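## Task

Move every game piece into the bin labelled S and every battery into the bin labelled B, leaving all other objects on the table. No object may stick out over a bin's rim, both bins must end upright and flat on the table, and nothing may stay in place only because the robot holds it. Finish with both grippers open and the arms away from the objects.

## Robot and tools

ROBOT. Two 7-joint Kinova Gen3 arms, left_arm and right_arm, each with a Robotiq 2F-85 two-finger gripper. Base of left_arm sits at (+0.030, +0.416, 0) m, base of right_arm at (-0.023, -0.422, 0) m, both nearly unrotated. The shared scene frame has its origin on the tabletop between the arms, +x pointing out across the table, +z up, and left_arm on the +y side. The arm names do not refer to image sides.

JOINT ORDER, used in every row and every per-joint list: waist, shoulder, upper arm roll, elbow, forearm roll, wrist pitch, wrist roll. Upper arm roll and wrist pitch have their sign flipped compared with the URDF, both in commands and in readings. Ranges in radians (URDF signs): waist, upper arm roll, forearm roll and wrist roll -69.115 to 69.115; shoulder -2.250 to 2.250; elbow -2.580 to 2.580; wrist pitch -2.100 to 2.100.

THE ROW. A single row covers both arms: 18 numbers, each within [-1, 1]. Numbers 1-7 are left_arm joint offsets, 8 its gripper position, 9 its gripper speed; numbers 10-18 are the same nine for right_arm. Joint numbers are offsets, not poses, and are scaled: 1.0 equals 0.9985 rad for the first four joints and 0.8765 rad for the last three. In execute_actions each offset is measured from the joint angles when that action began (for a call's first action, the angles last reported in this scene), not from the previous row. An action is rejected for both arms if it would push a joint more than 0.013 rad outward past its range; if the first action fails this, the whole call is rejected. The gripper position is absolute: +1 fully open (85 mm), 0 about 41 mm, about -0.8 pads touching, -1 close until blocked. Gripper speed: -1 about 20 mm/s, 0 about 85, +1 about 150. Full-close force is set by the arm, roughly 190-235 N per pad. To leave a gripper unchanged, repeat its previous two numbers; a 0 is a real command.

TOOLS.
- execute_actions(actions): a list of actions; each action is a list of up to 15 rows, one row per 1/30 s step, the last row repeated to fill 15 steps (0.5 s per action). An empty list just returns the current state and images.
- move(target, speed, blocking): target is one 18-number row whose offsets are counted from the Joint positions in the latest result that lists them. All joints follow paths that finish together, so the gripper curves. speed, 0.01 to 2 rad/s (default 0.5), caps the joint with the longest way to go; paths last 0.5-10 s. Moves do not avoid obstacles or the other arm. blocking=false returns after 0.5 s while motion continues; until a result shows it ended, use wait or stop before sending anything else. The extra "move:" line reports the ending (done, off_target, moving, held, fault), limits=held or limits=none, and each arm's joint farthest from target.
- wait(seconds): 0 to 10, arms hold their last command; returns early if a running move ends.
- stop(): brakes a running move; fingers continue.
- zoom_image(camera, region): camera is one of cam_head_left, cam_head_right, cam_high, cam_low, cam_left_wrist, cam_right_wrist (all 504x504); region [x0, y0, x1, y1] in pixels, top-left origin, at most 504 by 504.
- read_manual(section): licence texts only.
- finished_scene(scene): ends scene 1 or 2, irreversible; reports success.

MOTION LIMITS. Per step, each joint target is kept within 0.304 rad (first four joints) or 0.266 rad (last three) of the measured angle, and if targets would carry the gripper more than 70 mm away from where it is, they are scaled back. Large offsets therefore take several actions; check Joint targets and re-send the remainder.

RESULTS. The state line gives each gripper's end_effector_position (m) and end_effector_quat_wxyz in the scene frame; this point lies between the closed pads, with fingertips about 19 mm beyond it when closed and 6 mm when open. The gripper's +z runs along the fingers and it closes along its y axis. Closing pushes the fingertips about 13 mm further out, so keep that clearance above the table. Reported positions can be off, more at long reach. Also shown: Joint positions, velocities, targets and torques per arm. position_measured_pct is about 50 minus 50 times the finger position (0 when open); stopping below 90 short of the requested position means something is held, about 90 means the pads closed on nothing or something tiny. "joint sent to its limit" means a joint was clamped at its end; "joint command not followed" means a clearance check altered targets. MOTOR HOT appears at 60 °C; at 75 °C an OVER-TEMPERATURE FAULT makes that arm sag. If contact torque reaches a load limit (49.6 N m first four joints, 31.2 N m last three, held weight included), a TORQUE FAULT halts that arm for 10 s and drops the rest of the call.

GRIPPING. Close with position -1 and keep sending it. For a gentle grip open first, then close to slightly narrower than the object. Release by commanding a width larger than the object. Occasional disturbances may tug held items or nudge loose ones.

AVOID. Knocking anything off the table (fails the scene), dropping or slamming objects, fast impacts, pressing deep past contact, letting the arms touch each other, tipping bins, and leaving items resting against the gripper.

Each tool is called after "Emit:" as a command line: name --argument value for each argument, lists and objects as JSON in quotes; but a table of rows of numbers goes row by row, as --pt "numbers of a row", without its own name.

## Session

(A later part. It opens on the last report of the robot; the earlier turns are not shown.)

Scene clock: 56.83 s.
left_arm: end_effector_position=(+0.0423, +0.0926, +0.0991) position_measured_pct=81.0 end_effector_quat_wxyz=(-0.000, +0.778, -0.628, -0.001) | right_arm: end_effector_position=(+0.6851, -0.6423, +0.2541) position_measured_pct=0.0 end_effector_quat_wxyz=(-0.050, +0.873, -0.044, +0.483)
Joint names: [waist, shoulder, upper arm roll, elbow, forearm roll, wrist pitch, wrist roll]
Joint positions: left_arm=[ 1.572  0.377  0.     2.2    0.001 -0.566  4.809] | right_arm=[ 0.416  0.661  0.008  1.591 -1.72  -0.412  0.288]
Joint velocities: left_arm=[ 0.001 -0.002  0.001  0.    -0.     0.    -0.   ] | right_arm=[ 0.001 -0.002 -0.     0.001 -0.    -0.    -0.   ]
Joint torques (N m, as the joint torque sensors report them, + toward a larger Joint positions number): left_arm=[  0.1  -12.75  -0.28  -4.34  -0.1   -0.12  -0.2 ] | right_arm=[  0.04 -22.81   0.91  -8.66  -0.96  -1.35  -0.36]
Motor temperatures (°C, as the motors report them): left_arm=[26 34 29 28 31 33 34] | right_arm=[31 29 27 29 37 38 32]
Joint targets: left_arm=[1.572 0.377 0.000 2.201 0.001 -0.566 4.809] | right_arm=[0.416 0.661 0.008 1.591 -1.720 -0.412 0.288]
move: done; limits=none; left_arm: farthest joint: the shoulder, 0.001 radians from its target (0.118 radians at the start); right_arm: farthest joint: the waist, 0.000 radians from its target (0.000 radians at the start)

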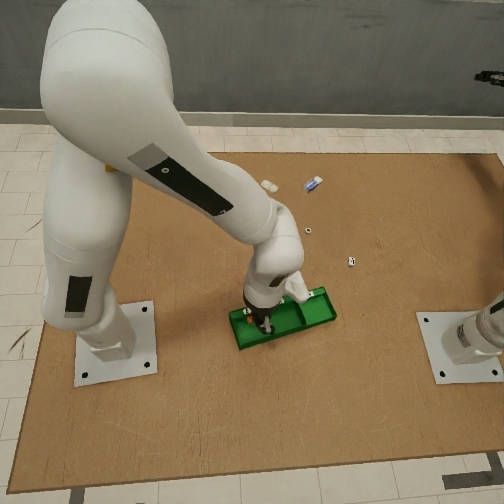

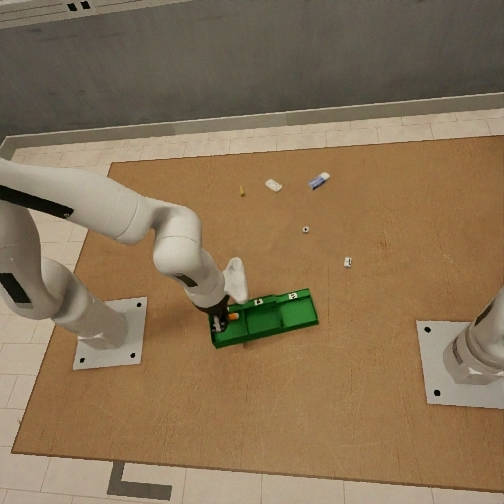

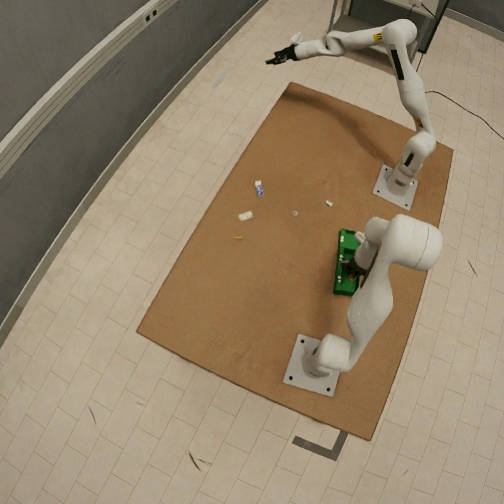

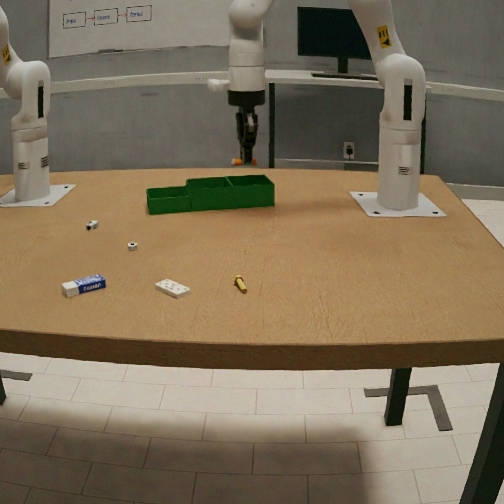

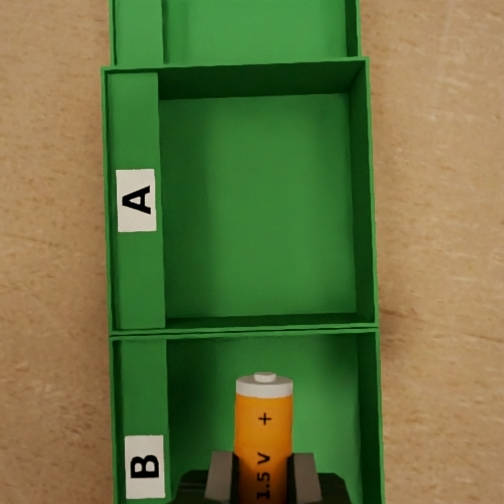

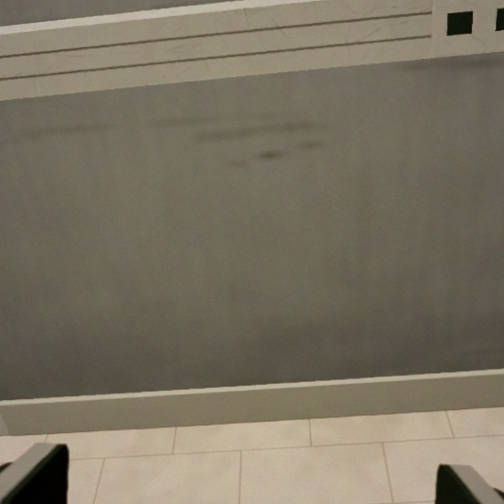

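Emit:
move --target '[0.007,0.151,0,0.083,0,0.268,0.008,-1,0.5,0,0,0,0,0,0,0,1,0]' --speed 0.2

Scene clock: 64.03 s.
left_arm: end_effector_position=(+0.0391, +0.1011, +0.0398) position_measured_pct=81.0 end_effector_quat_wxyz=(+0.000, +0.778, -0.628, +0.000) | right_arm: end_effector_position=(+0.6851, -0.6423, +0.2541) position_measured_pct=0.0 end_effector_quat_wxyz=(-0.050, +0.873, -0.044, +0.483)
Joint names: [waist, shoulder, upper arm roll, elbow, forearm roll, wrist pitch, wrist roll]
Joint positions: left_arm=[ 1.579  0.527  0.     2.283  0.001 -0.331  4.816] | right_arm=[ 0.416  0.661  0.008  1.591 -1.72  -0.412  0.288]
Joint velocities: left_arm=[ 0.001  0.002 -0.     0.    -0.     0.001  0.   ] | right_arm=[ 0.    -0.    -0.    -0.     0.001  0.     0.   ]
Joint torques (N m, as the joint torque sensors report them, + toward a larger Joint positions number): left_arm=[  0.11 -13.51  -0.24  -2.59  -0.17  -0.19  -0.31] | right_arm=[  0.17 -22.79   0.87  -8.6   -0.96  -1.25  -0.33]
Motor temperatures (°C, as the motors report them): left_arm=[26 34 29 28 31 33 34] | right_arm=[31 29 27 29 37 38 32]
Joint targets: left_arm=[1.579 0.528 0.000 2.283 0.001 -0.331 4.816] | right_arm=[0.416 0.661 0.008 1.591 -1.720 -0.412 0.288]
move: done; limits=none; left_arm: farthest joint: the waist, 0.000 radians from its target (0.007 radians at the start); right_arm: farthest joint: the waist, 0.000 radians from its target (0.000 radians at the start)

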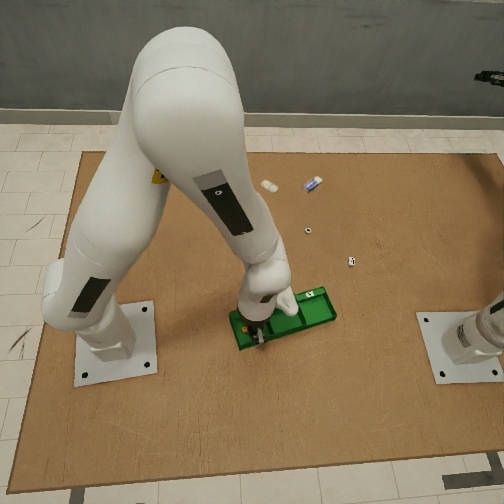

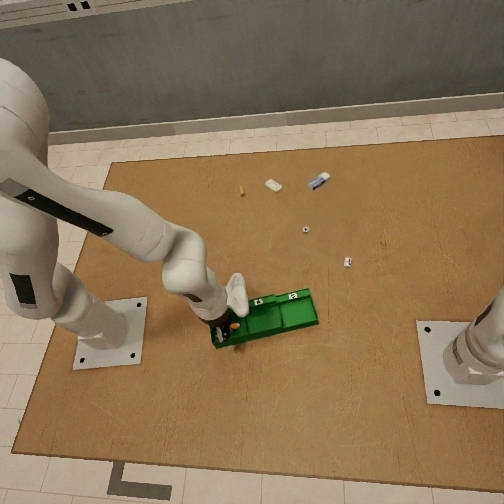

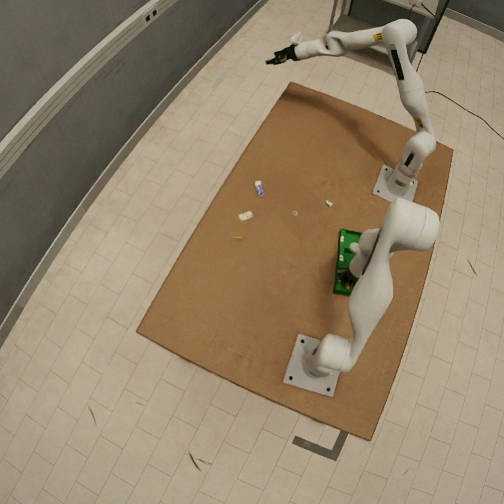

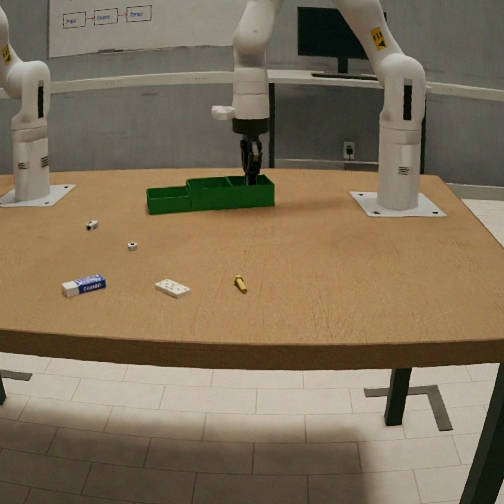

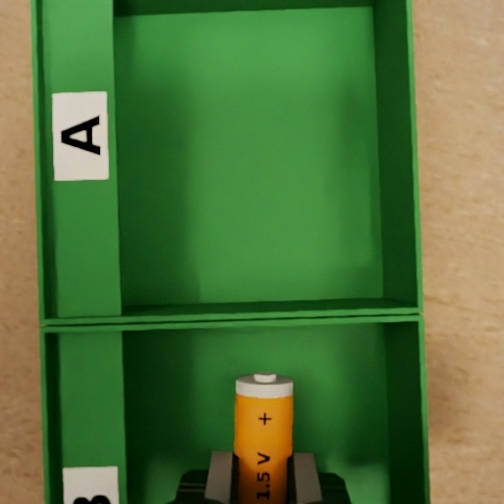

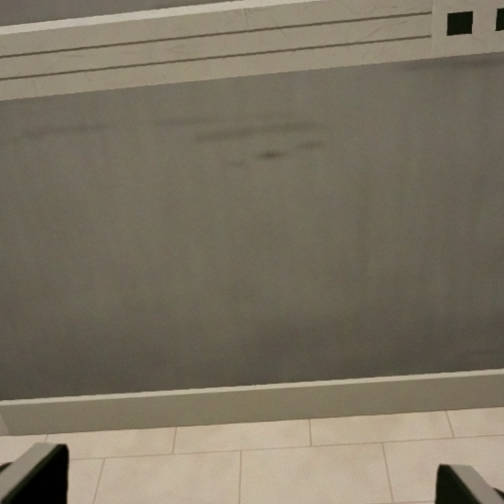

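Emit:
move --target '[0,0.035,0,0.007,0,0.048,0,-1,0.5,0,0,0,0,0,0,0,1,0]' --speed 0.12

Emit:
move --target '[0,0,0,0,0,0,0,-0.3,0.4,0,0,0,0,0,0,0,1,0]'

Emit:
move --target '[0,-0.21,0,-0.07,0,-0.32,0,-0.3,0.4,0,0,0,0,0,0,0,1,0]'

Emit:
move --target '[-0.4,0.2,0,-0.55,0,-0.3,-0.9,0.3,0.4,0,0,0,0,0,0,0,1,0]' --speed 1

Scene clock: 74.77 s.
left_arm: end_effector_position=(+0.0392, +0.1010, +0.0289) position_measured_pct=81.0 end_effector_quat_wxyz=(+0.001, +0.778, -0.628, +0.000) | right_arm: end_effector_position=(+0.6851, -0.6423, +0.2541) position_measured_pct=0.0 end_effector_quat_wxyz=(-0.050, +0.873, -0.044, +0.483)
Joint names: [waist, shoulder, upper arm roll, elbow, forearm roll, wrist pitch, wrist roll]
Joint positions: left_arm=[ 1.579  0.56   0.     2.291  0.001 -0.29   4.816] | right_arm=[ 0.416  0.661  0.008  1.591 -1.72  -0.412  0.288]
Joint velocities: left_arm=[-0.     0.001  0.001  0.     0.001 -0.     0.002] | right_arm=[-0.001  0.    -0.    -0.001  0.001 -0.001 -0.   ]
Joint torques (N m, as the joint torque sensors report them, + toward a larger Joint positions number): left_arm=[  0.15 -11.45  -0.2   -2.32  -0.14   0.31  -0.18] | right_arm=[  0.16 -22.77   0.85  -8.64  -0.88  -1.25  -0.38]
Motor temperatures (°C, as the motors report them): left_arm=[26 34 29 28 31 33 34] | right_arm=[31 29 27 29 37 38 32]
Joint targets: left_arm=[1.579 0.562 0.000 2.290 0.001 -0.289 4.816] | right_arm=[0.416 0.661 0.008 1.591 -1.720 -0.412 0.288]
move: done; limits=none; left_arm: farthest joint: the shoulder, 0.002 radians from its target (0.034 radians at the start); right_arm: farthest joint: the waist, 0.000 radians from its target (0.000 radians at the start)

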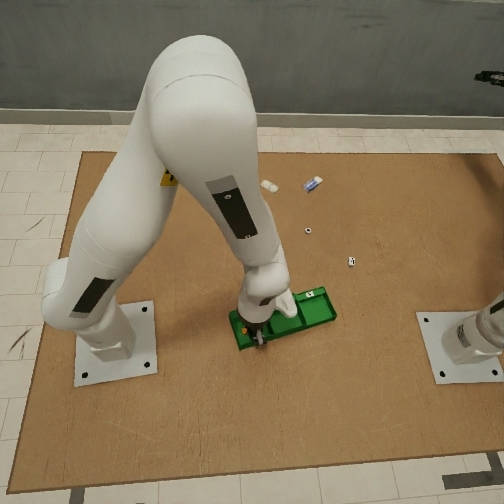

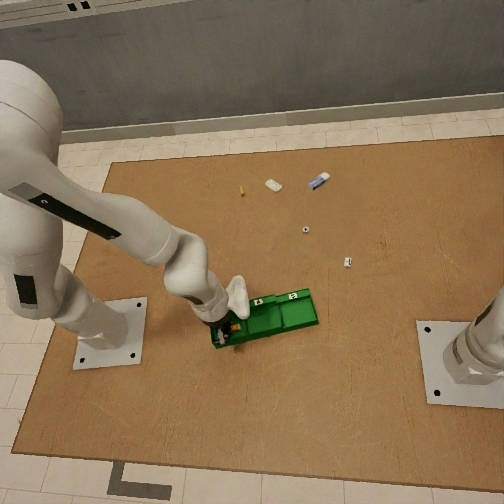

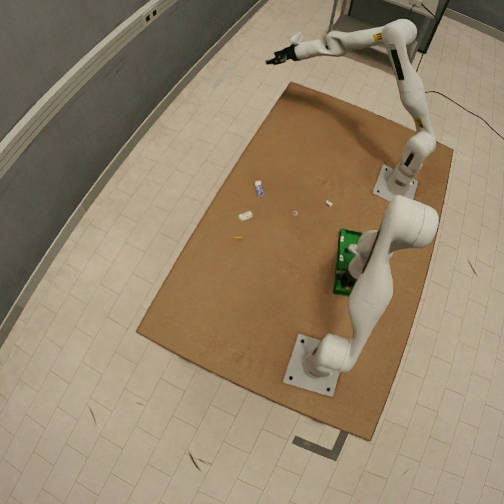

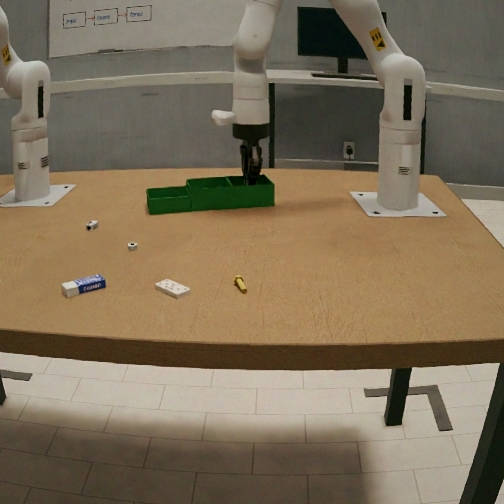

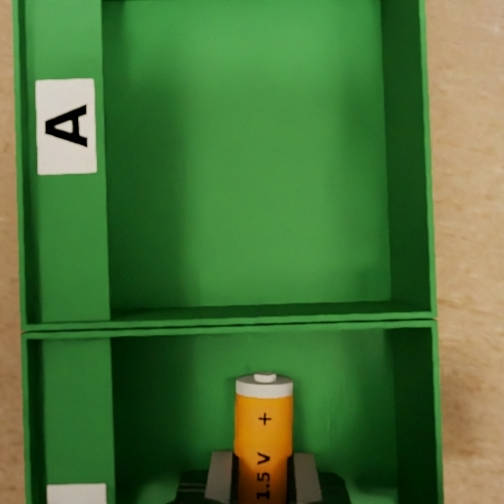

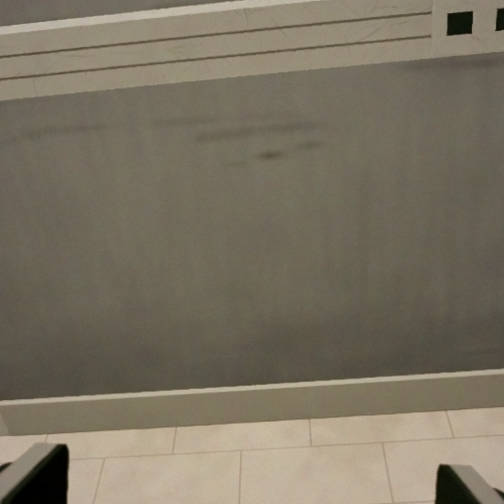

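Scene clock: 75.27 s.
left_arm: end_effector_position=(+0.0392, +0.1010, +0.0289) position_measured_pct=65.1 end_effector_quat_wxyz=(+0.001, +0.778, -0.628, +0.000) | right_arm: end_effector_position=(+0.6851, -0.6423, +0.2541) position_measured_pct=0.0 end_effector_quat_wxyz=(-0.050, +0.873, -0.044, +0.483)
Joint names: [waist, shoulder, upper arm roll, elbow, forearm roll, wrist pitch, wrist roll]
Joint positions: left_arm=[ 1.579  0.56   0.     2.291  0.001 -0.29   4.816] | right_arm=[ 0.416  0.661  0.008  1.591 -1.72  -0.412  0.288]
Joint velocities: left_arm=[-0.001  0.     0.002 -0.    -0.     0.001  0.001] | right_arm=[ 0.002 -0.001 -0.    -0.002 -0.002  0.001  0.   ]
Joint torques (N m, as the joint torque sensors report them, + toward a larger Joint positions number): left_arm=[  0.13 -13.56  -0.2   -2.1   -0.14  -0.12  -0.29] | right_arm=[  0.13 -22.85   1.01  -8.69  -0.94  -1.26  -0.42]
Motor temperatures (°C, as the motors report them): left_arm=[26 34 29 28 31 33 34] | right_arm=[31 29 27 29 37 38 32]
Joint targets: left_arm=[1.579 0.560 0.000 2.291 0.001 -0.290 4.816] | right_arm=[0.416 0.661 0.008 1.591 -1.720 -0.412 0.288]
move: done; limits=none; left_arm: farthest joint: the waist, 0.000 radians from its target (0.000 radians at the start); right_arm: farthest joint: the waist, 0.000 radians from its target (0.000 radians at the start)

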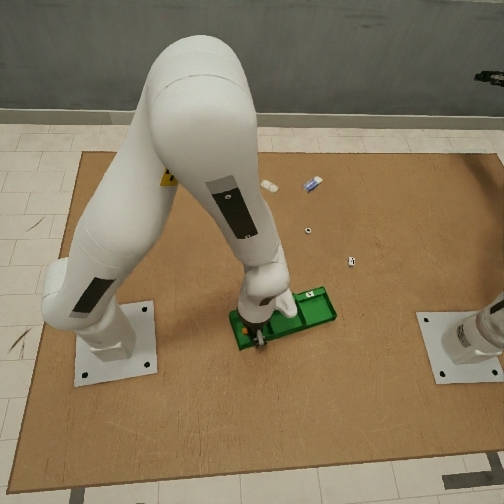

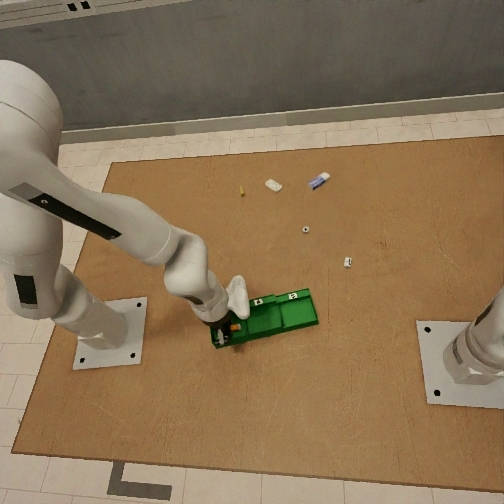

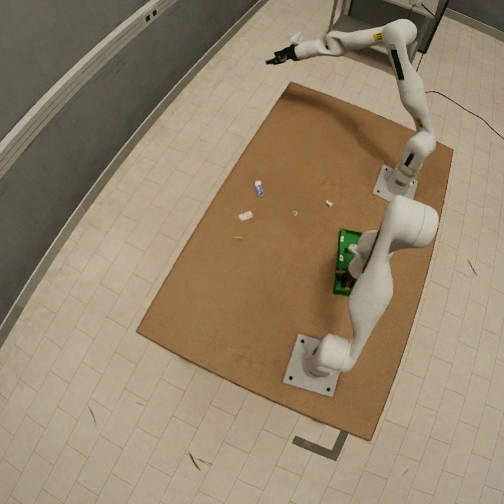

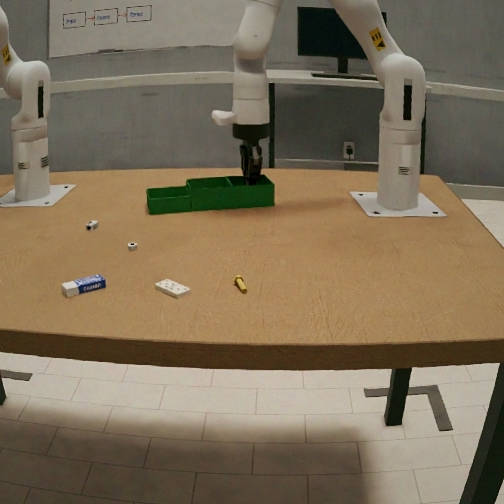

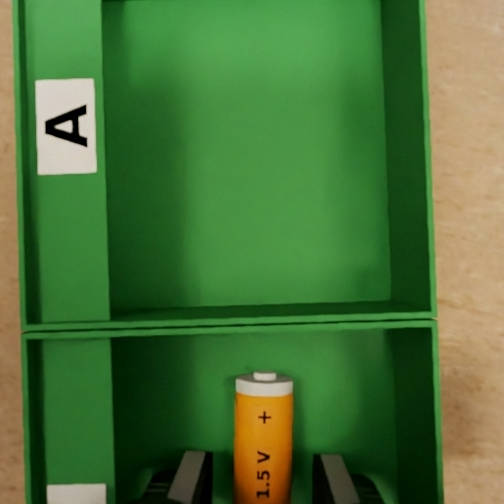

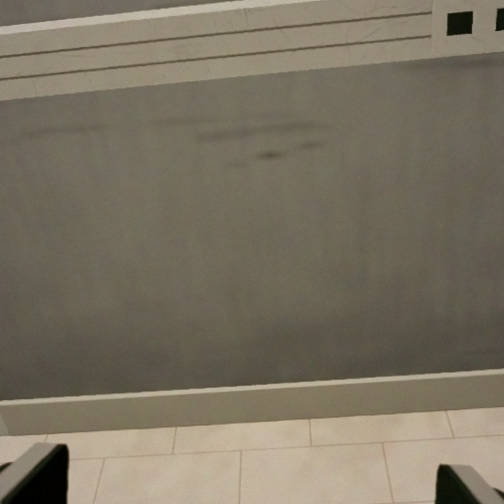

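Scene clock: 76.40 s.
left_arm: end_effector_position=(+0.0391, +0.1008, +0.1042) position_measured_pct=65.1 end_effector_quat_wxyz=(+0.000, +0.778, -0.628, -0.000) | right_arm: end_effector_position=(+0.6851, -0.6423, +0.2541) position_measured_pct=0.0 end_effector_quat_wxyz=(-0.050, +0.873, -0.044, +0.483)
Joint names: [waist, shoulder, upper arm roll, elbow, forearm roll, wrist pitch, wrist roll]
Joint positions: left_arm=[ 1.579  0.35   0.     2.221  0.001 -0.57   4.816] | right_arm=[ 0.416  0.661  0.008  1.591 -1.72  -0.412  0.288]
Joint velocities: left_arm=[ 0.001 -0.002  0.     0.001 -0.     0.     0.   ] | right_arm=[ 0.001 -0.001  0.     0.001  0.     0.001 -0.   ]
Joint torques (N m, as the joint torque sensors report them, + toward a larger Joint positions number): left_arm=[  0.18 -12.    -0.14  -4.29  -0.23  -0.17  -0.21] | right_arm=[  0.11 -22.89   0.84  -8.54  -0.87  -1.28  -0.36]
Motor temperatures (°C, as the motors report them): left_arm=[26 34 29 28 31 33 34] | right_arm=[31 29 27 29 37 38 32]
Joint targets: left_arm=[1.579 0.350 0.000 2.221 0.001 -0.570 4.816] | right_arm=[0.416 0.661 0.008 1.591 -1.720 -0.412 0.288]
move: done; limits=none; left_arm: farthest joint: the waist, 0.000 radians from its target (0.000 radians at the start); right_arm: farthest joint: the waist, 0.000 radians from its target (0.000 radians at the start)

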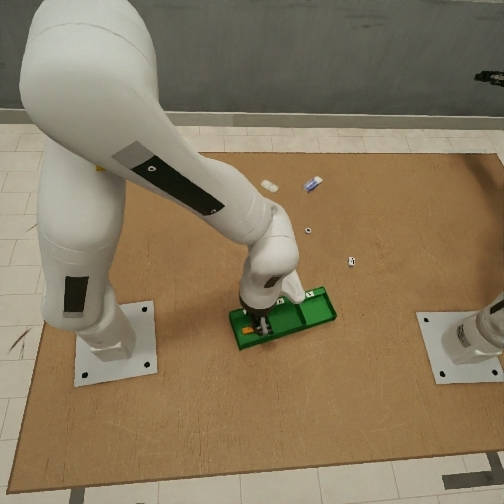

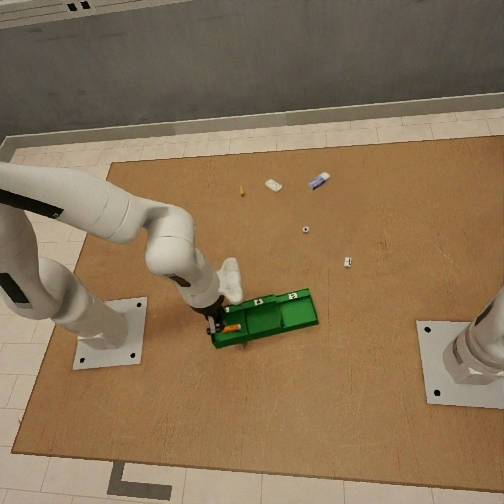

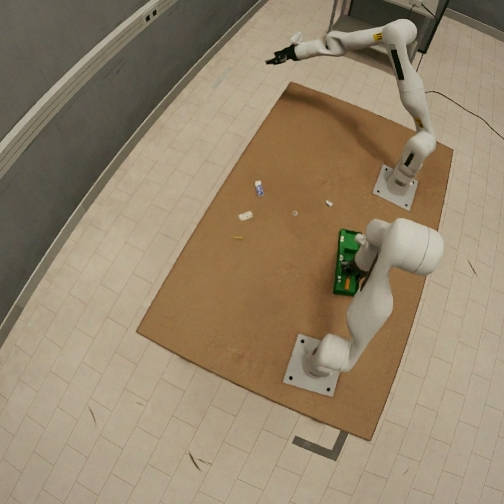

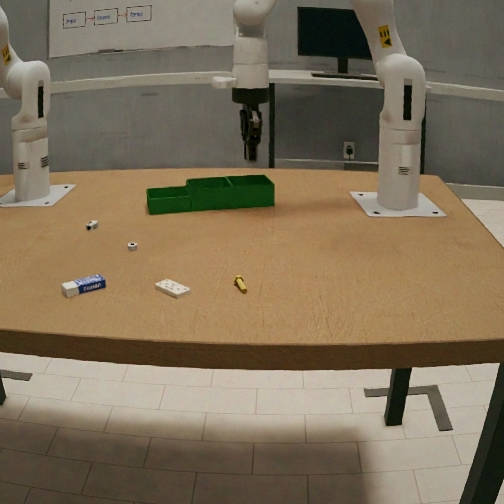

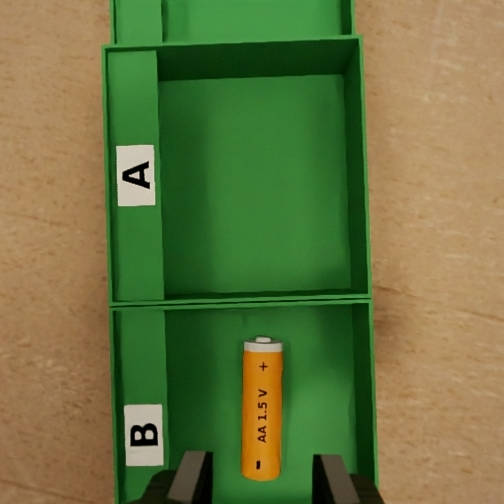

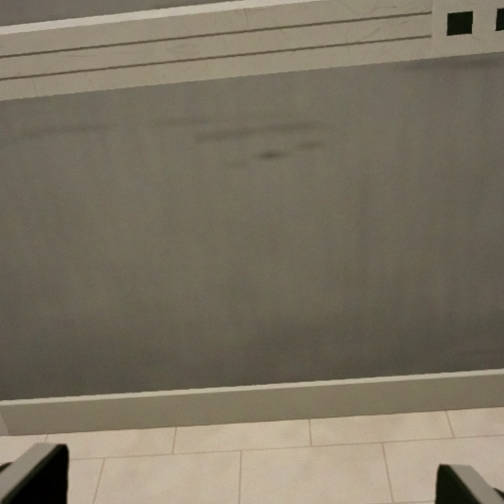

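Scene clock: 77.87 s.
left_arm: end_effector_position=(+0.2495, -0.0308, +0.1430) position_measured_pct=34.9 end_effector_quat_wxyz=(-0.008, -0.641, +0.766, -0.043) | right_arm: end_effector_position=(+0.6851, -0.6423, +0.2541) position_measured_pct=0.0 end_effector_quat_wxyz=(-0.050, +0.873, -0.044, +0.483)
Joint names: [waist, shoulder, upper arm roll, elbow, forearm roll, wrist pitch, wrist roll]
Joint positions: left_arm=[ 1.18   0.55   0.     1.672  0.001 -0.833  4.028] | right_arm=[ 0.416  0.661  0.008  1.591 -1.72  -0.412  0.288]
Joint velocities: left_arm=[-0.001  0.001 -0.001  0.    -0.001 -0.    -0.001] | right_arm=[ 0.    -0.    -0.    -0.001 -0.001 -0.     0.   ]
Joint torques (N m, as the joint torque sensors report them, + toward a larger Joint positions number): left_arm=[  0.04 -18.29  -0.24  -6.9   -0.11   0.04  -0.26] | right_arm=[  0.01 -22.77   0.84  -8.57  -0.96  -1.29  -0.45]
Motor temperatures (°C, as the motors report them): left_arm=[26 34 29 28 31 33 34] | right_arm=[31 29 27 29 37 38 32]
Joint targets: left_arm=[1.180 0.550 0.000 1.672 0.001 -0.833 4.028] | right_arm=[0.416 0.661 0.008 1.591 -1.720 -0.412 0.288]
move: done; limits=none; left_arm: farthest joint: the waist, 0.001 radians from its target (0.400 radians at the start); right_arm: farthest joint: the waist, 0.000 radians from its target (0.000 radians at the start)

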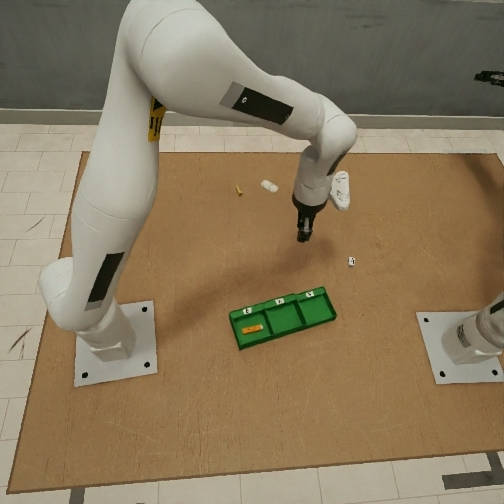

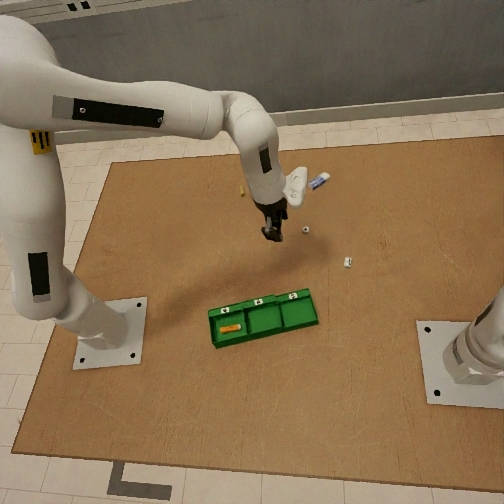

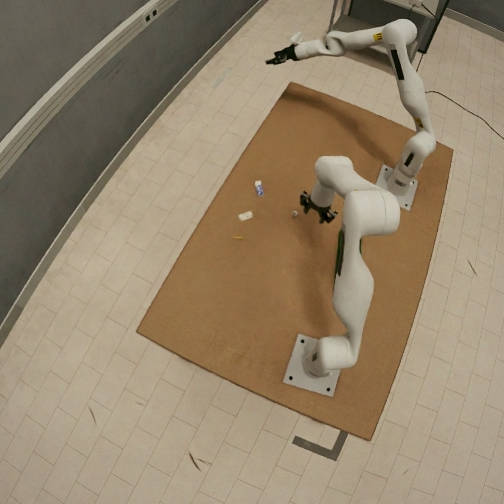

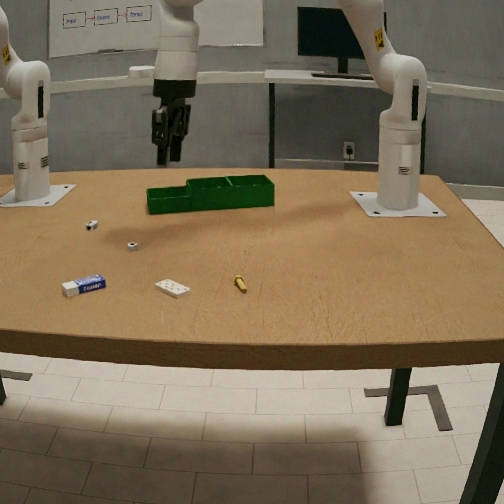

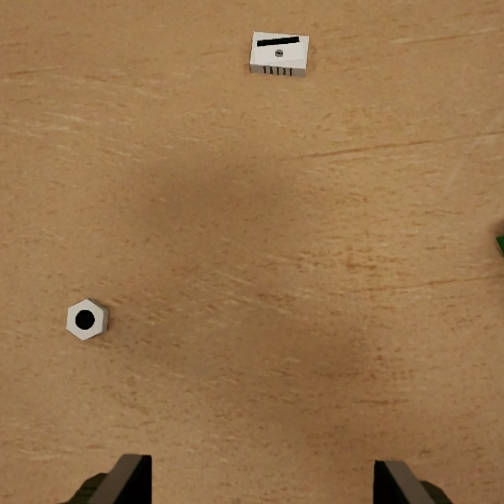

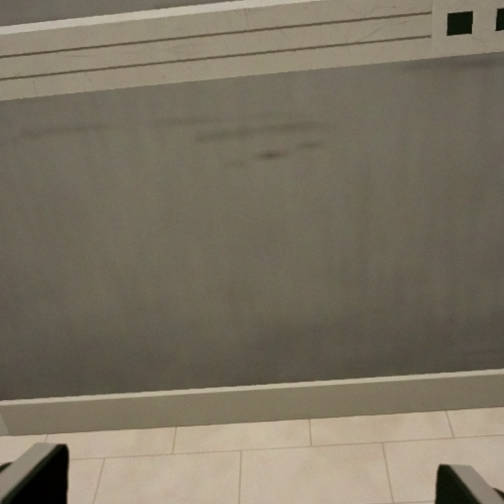

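Emit:
execute_actions --actions '[]'

Scene clock: 90.57 s.
left_arm: end_effector_position=(+0.2496, -0.0307, +0.1430) position_measured_pct=34.9 end_effector_quat_wxyz=(-0.008, -0.641, +0.766, -0.043) | right_arm: end_effector_position=(+0.6851, -0.6423, +0.2541) position_measured_pct=0.0 end_effector_quat_wxyz=(-0.050, +0.873, -0.044, +0.483)
Joint names: [waist, shoulder, upper arm roll, elbow, forearm roll, wrist pitch, wrist roll]
Joint positions: left_arm=[ 1.18   0.55   0.     1.672  0.001 -0.833  4.028] | right_arm=[ 0.416  0.661  0.008  1.591 -1.72  -0.412  0.288]
Joint velocities: left_arm=[-0.     0.001  0.     0.     0.    -0.    -0.001] | right_arm=[-0.001 -0.001 -0.    -0.     0.001 -0.001  0.   ]
Joint torques (N m, as the joint torque sensors report them, + toward a larger Joint positions number): left_arm=[  0.21 -18.15  -0.34  -6.98  -0.18   0.13  -0.13] | right_arm=[  0.19 -22.91   0.96  -8.61  -0.94  -1.21  -0.3 ]
Motor temperatures (°C, as the motors report them): left_arm=[26 34 29 28 31 33 34] | right_arm=[31 30 27 29 37 38 32]
Joint targets: left_arm=[1.180 0.550 0.000 1.672 0.001 -0.833 4.028] | right_arm=[0.416 0.661 0.008 1.591 -1.720 -0.412 0.288]

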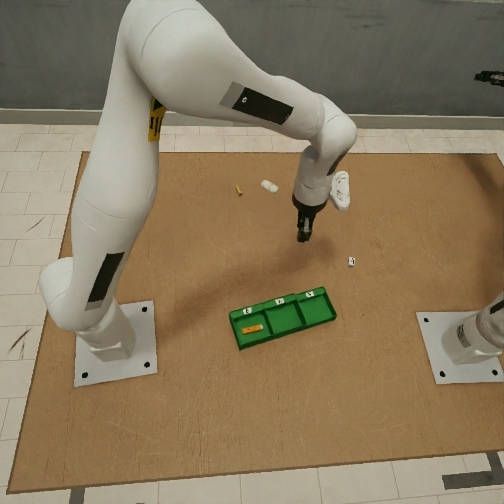

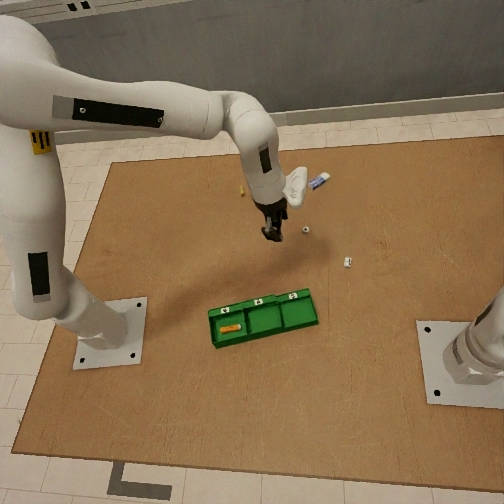

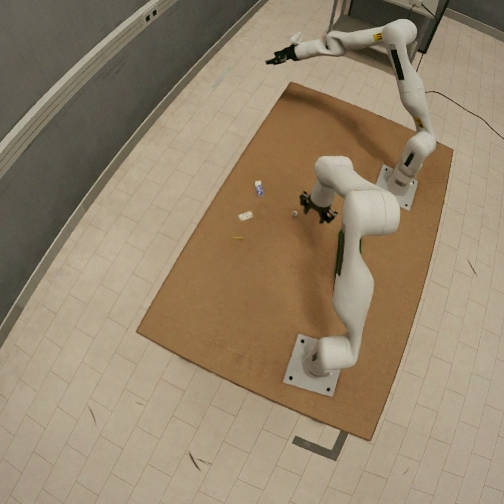

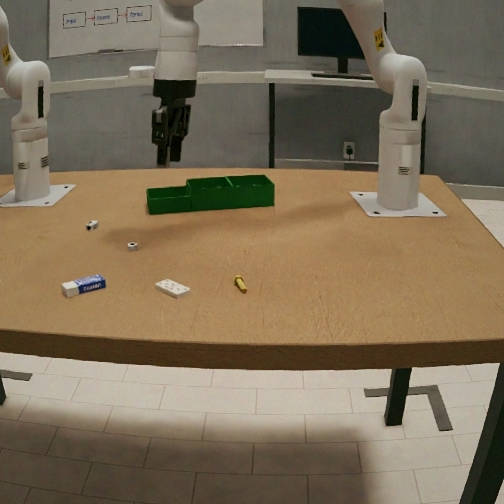

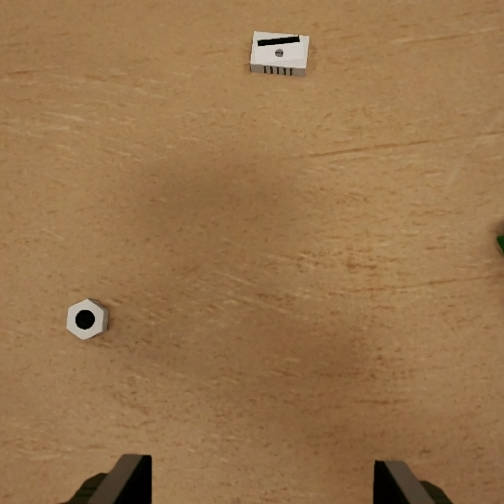

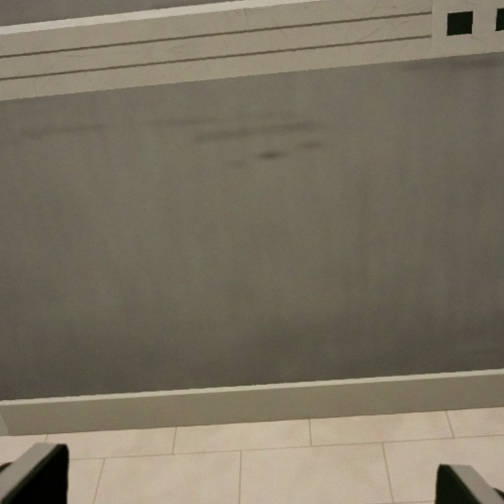

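Emit:
move --target '[-0.368,0.335,0,-0.556,0,-0.351,-0.925,0.3,0,0,0,0,0,0,0,0,1,0]' --speed 0.8

Scene clock: 96.27 s.
left_arm: end_effector_position=(+0.4829, +0.0046, +0.1092) position_measured_pct=34.9 end_effector_quat_wxyz=(-0.000, -0.457, +0.889, -0.000) | right_arm: end_effector_position=(+0.6851, -0.6423, +0.2541) position_measured_pct=0.0 end_effector_quat_wxyz=(-0.050, +0.873, -0.044, +0.483)
Joint names: [waist, shoulder, upper arm roll, elbow, forearm roll, wrist pitch, wrist roll]
Joint positions: left_arm=[ 0.813  0.884  0.     1.116  0.001 -1.141  3.217] | right_arm=[ 0.416  0.661  0.008  1.591 -1.72  -0.412  0.288]
Joint velocities: left_arm=[-0.002  0.003  0.    -0.    -0.     0.    -0.002] | right_arm=[ 0.     0.     0.    -0.001 -0.    -0.     0.   ]
Joint torques (N m, as the joint torque sensors report them, + toward a larger Joint positions number): left_arm=[  0.33 -23.83  -0.37  -7.58  -0.12  -0.16  -0.24] | right_arm=[ -0.01 -22.78   1.01  -8.53  -0.87  -1.29  -0.38]
Motor temperatures (°C, as the motors report them): left_arm=[26 34 29 28 31 33 34] | right_arm=[31 30 27 29 37 38 32]
Joint targets: left_arm=[0.812 0.884 0.000 1.116 0.001 -1.141 3.217] | right_arm=[0.416 0.661 0.008 1.591 -1.720 -0.412 0.288]
move: done; limits=none; left_arm: farthest joint: the waist, 0.000 radians from its target (0.367 radians at the start); right_arm: farthest joint: the waist, 0.000 radians from its target (0.000 radians at the start)

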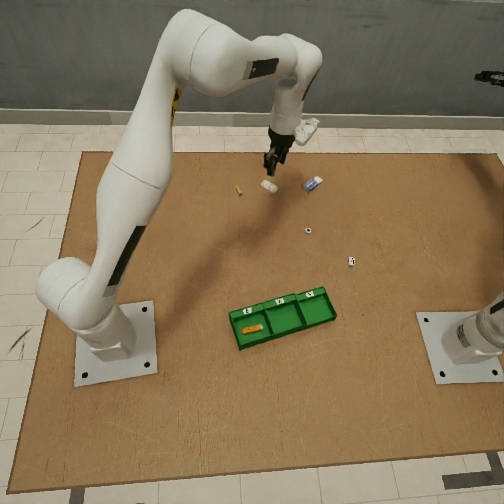

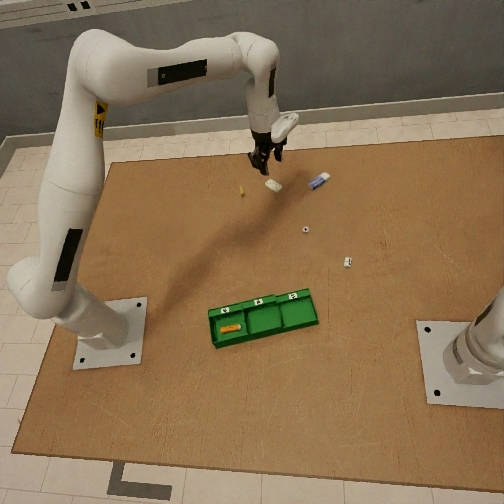

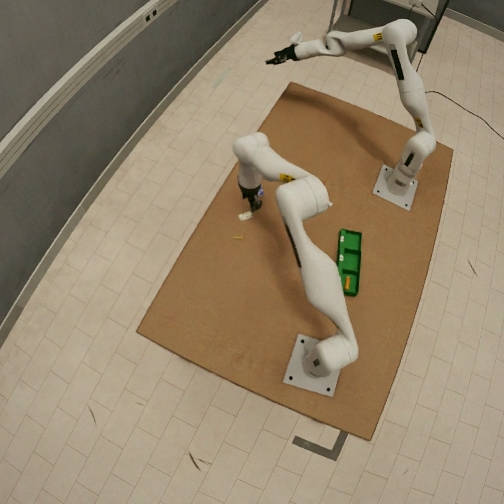

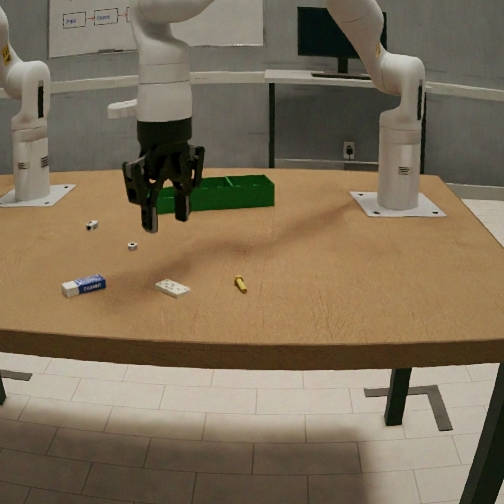

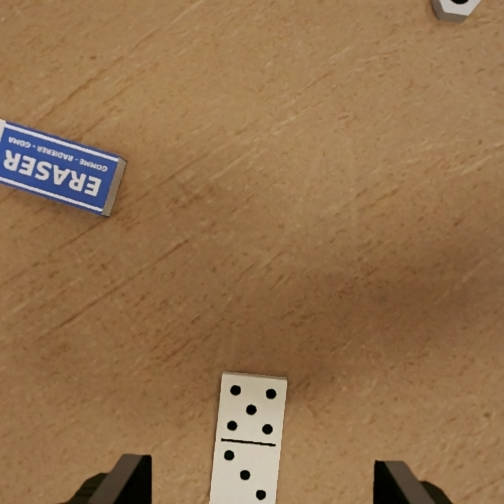

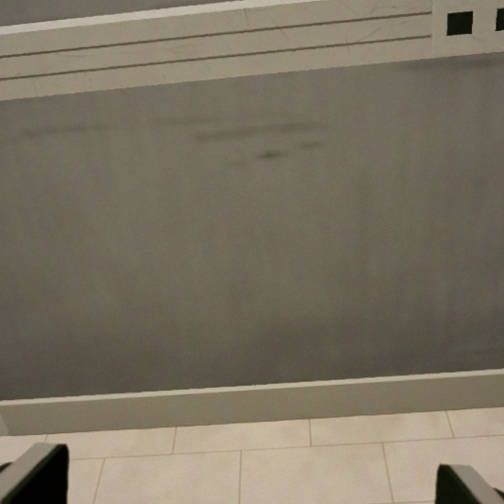

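Emit:
move --target '[-0.024,0.126,0,0.039,0,0.187,-0.119,0.3,0,0,0,0,0,0,0,0,1,0]' --speed 0.25

Emit:
zoom_image --camera "cam_left_wrist" --region '[0,0,504,504]'

Scene clock: 108.03 s.
left_arm: end_effector_position=(+0.4968, +0.0122, +0.0213) position_measured_pct=34.9 end_effector_quat_wxyz=(-0.000, -0.421, +0.907, +0.000) | right_arm: end_effector_position=(+0.6851, -0.6423, +0.2541) position_measured_pct=0.0 end_effector_quat_wxyz=(-0.050, +0.873, -0.044, +0.483)
Joint names: [waist, shoulder, upper arm roll, elbow, forearm roll, wrist pitch, wrist roll]
Joint positions: left_arm=[ 0.789  1.01   0.     1.155  0.001 -0.977  3.112] | right_arm=[ 0.416  0.661  0.008  1.591 -1.72  -0.412  0.288]
Joint velocities: left_arm=[-0.001  0.003 -0.    -0.     0.001  0.001 -0.001] | right_arm=[ 0.001  0.001  0.     0.     0.001 -0.     0.   ]
Joint torques (N m, as the joint torque sensors report them, + toward a larger Joint positions number): left_arm=[  0.04 -24.81  -0.38  -6.78  -0.1   -0.34  -0.18] | right_arm=[  0.15 -22.7    0.97  -8.5   -0.91  -1.25  -0.46]
Motor temperatures (°C, as the motors report them): left_arm=[26 34 29 28 31 33 34] | right_arm=[31 30 27 29 37 38 32]
Joint targets: left_arm=[0.789 1.010 0.000 1.155 0.001 -0.977 3.112] | right_arm=[0.416 0.661 0.008 1.591 -1.720 -0.412 0.288]
move: done; limits=none; left_arm: farthest joint: the elbow, 0.001 radians from its target (0.039 radians at the start); right_arm: farthest joint: the waist, 0.000 radians from its target (0.000 radians at the start)

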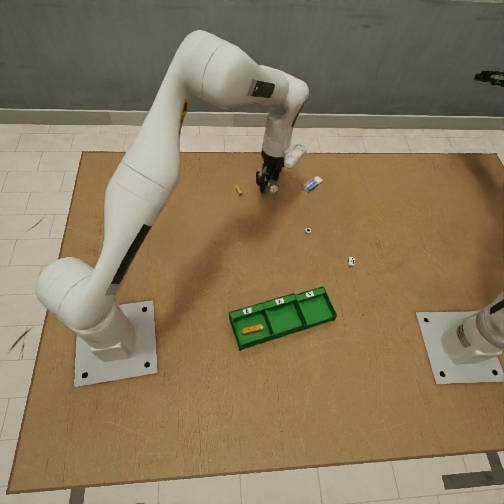

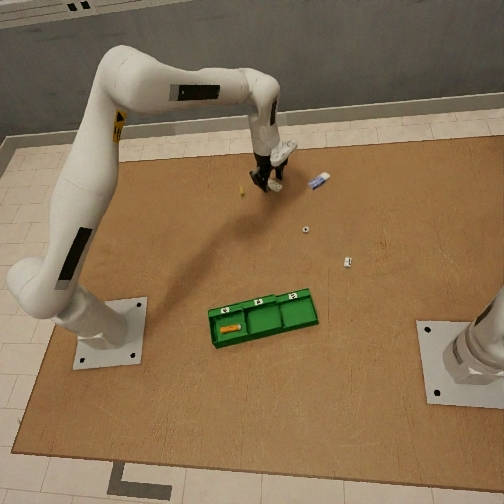

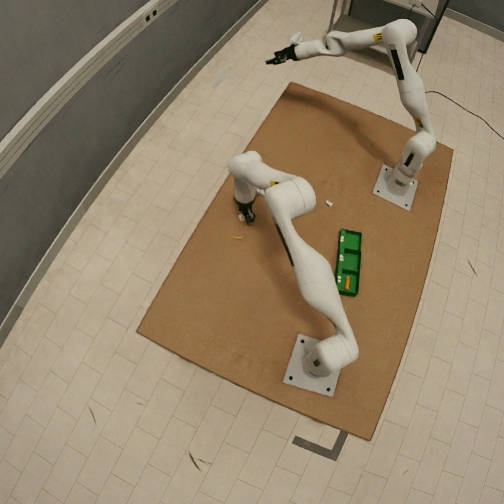

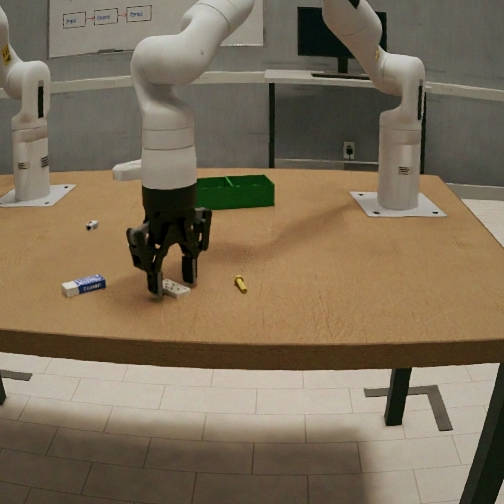

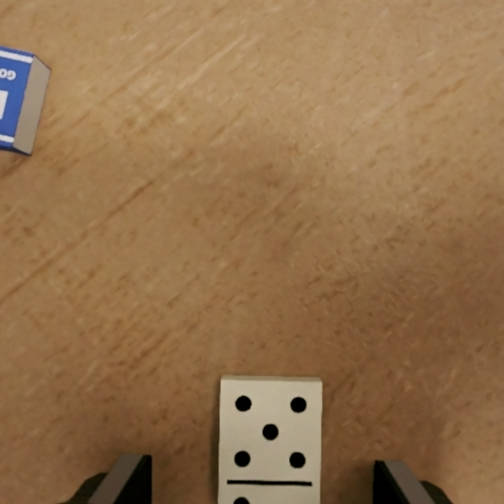

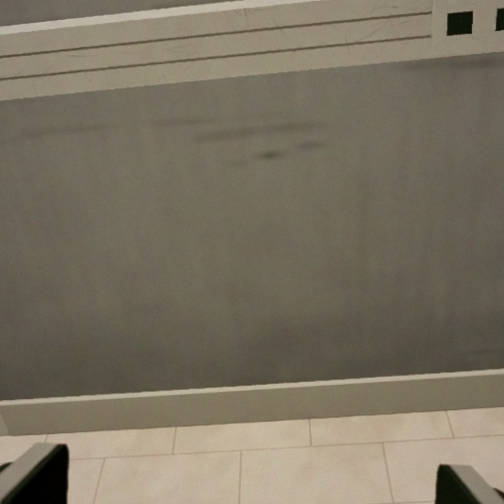

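Region (0, 0, 504, 504) of cam_left_wrist's 504x504 image, scaled by 1.000.

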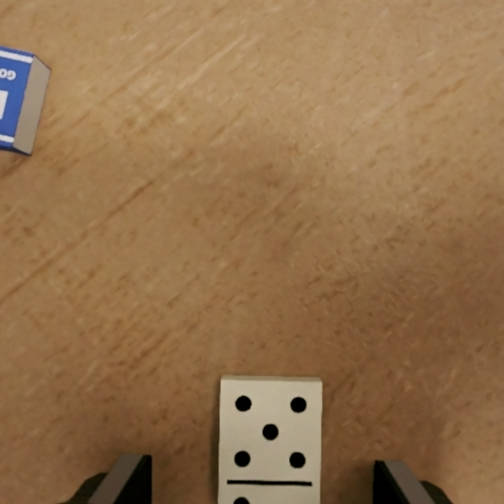

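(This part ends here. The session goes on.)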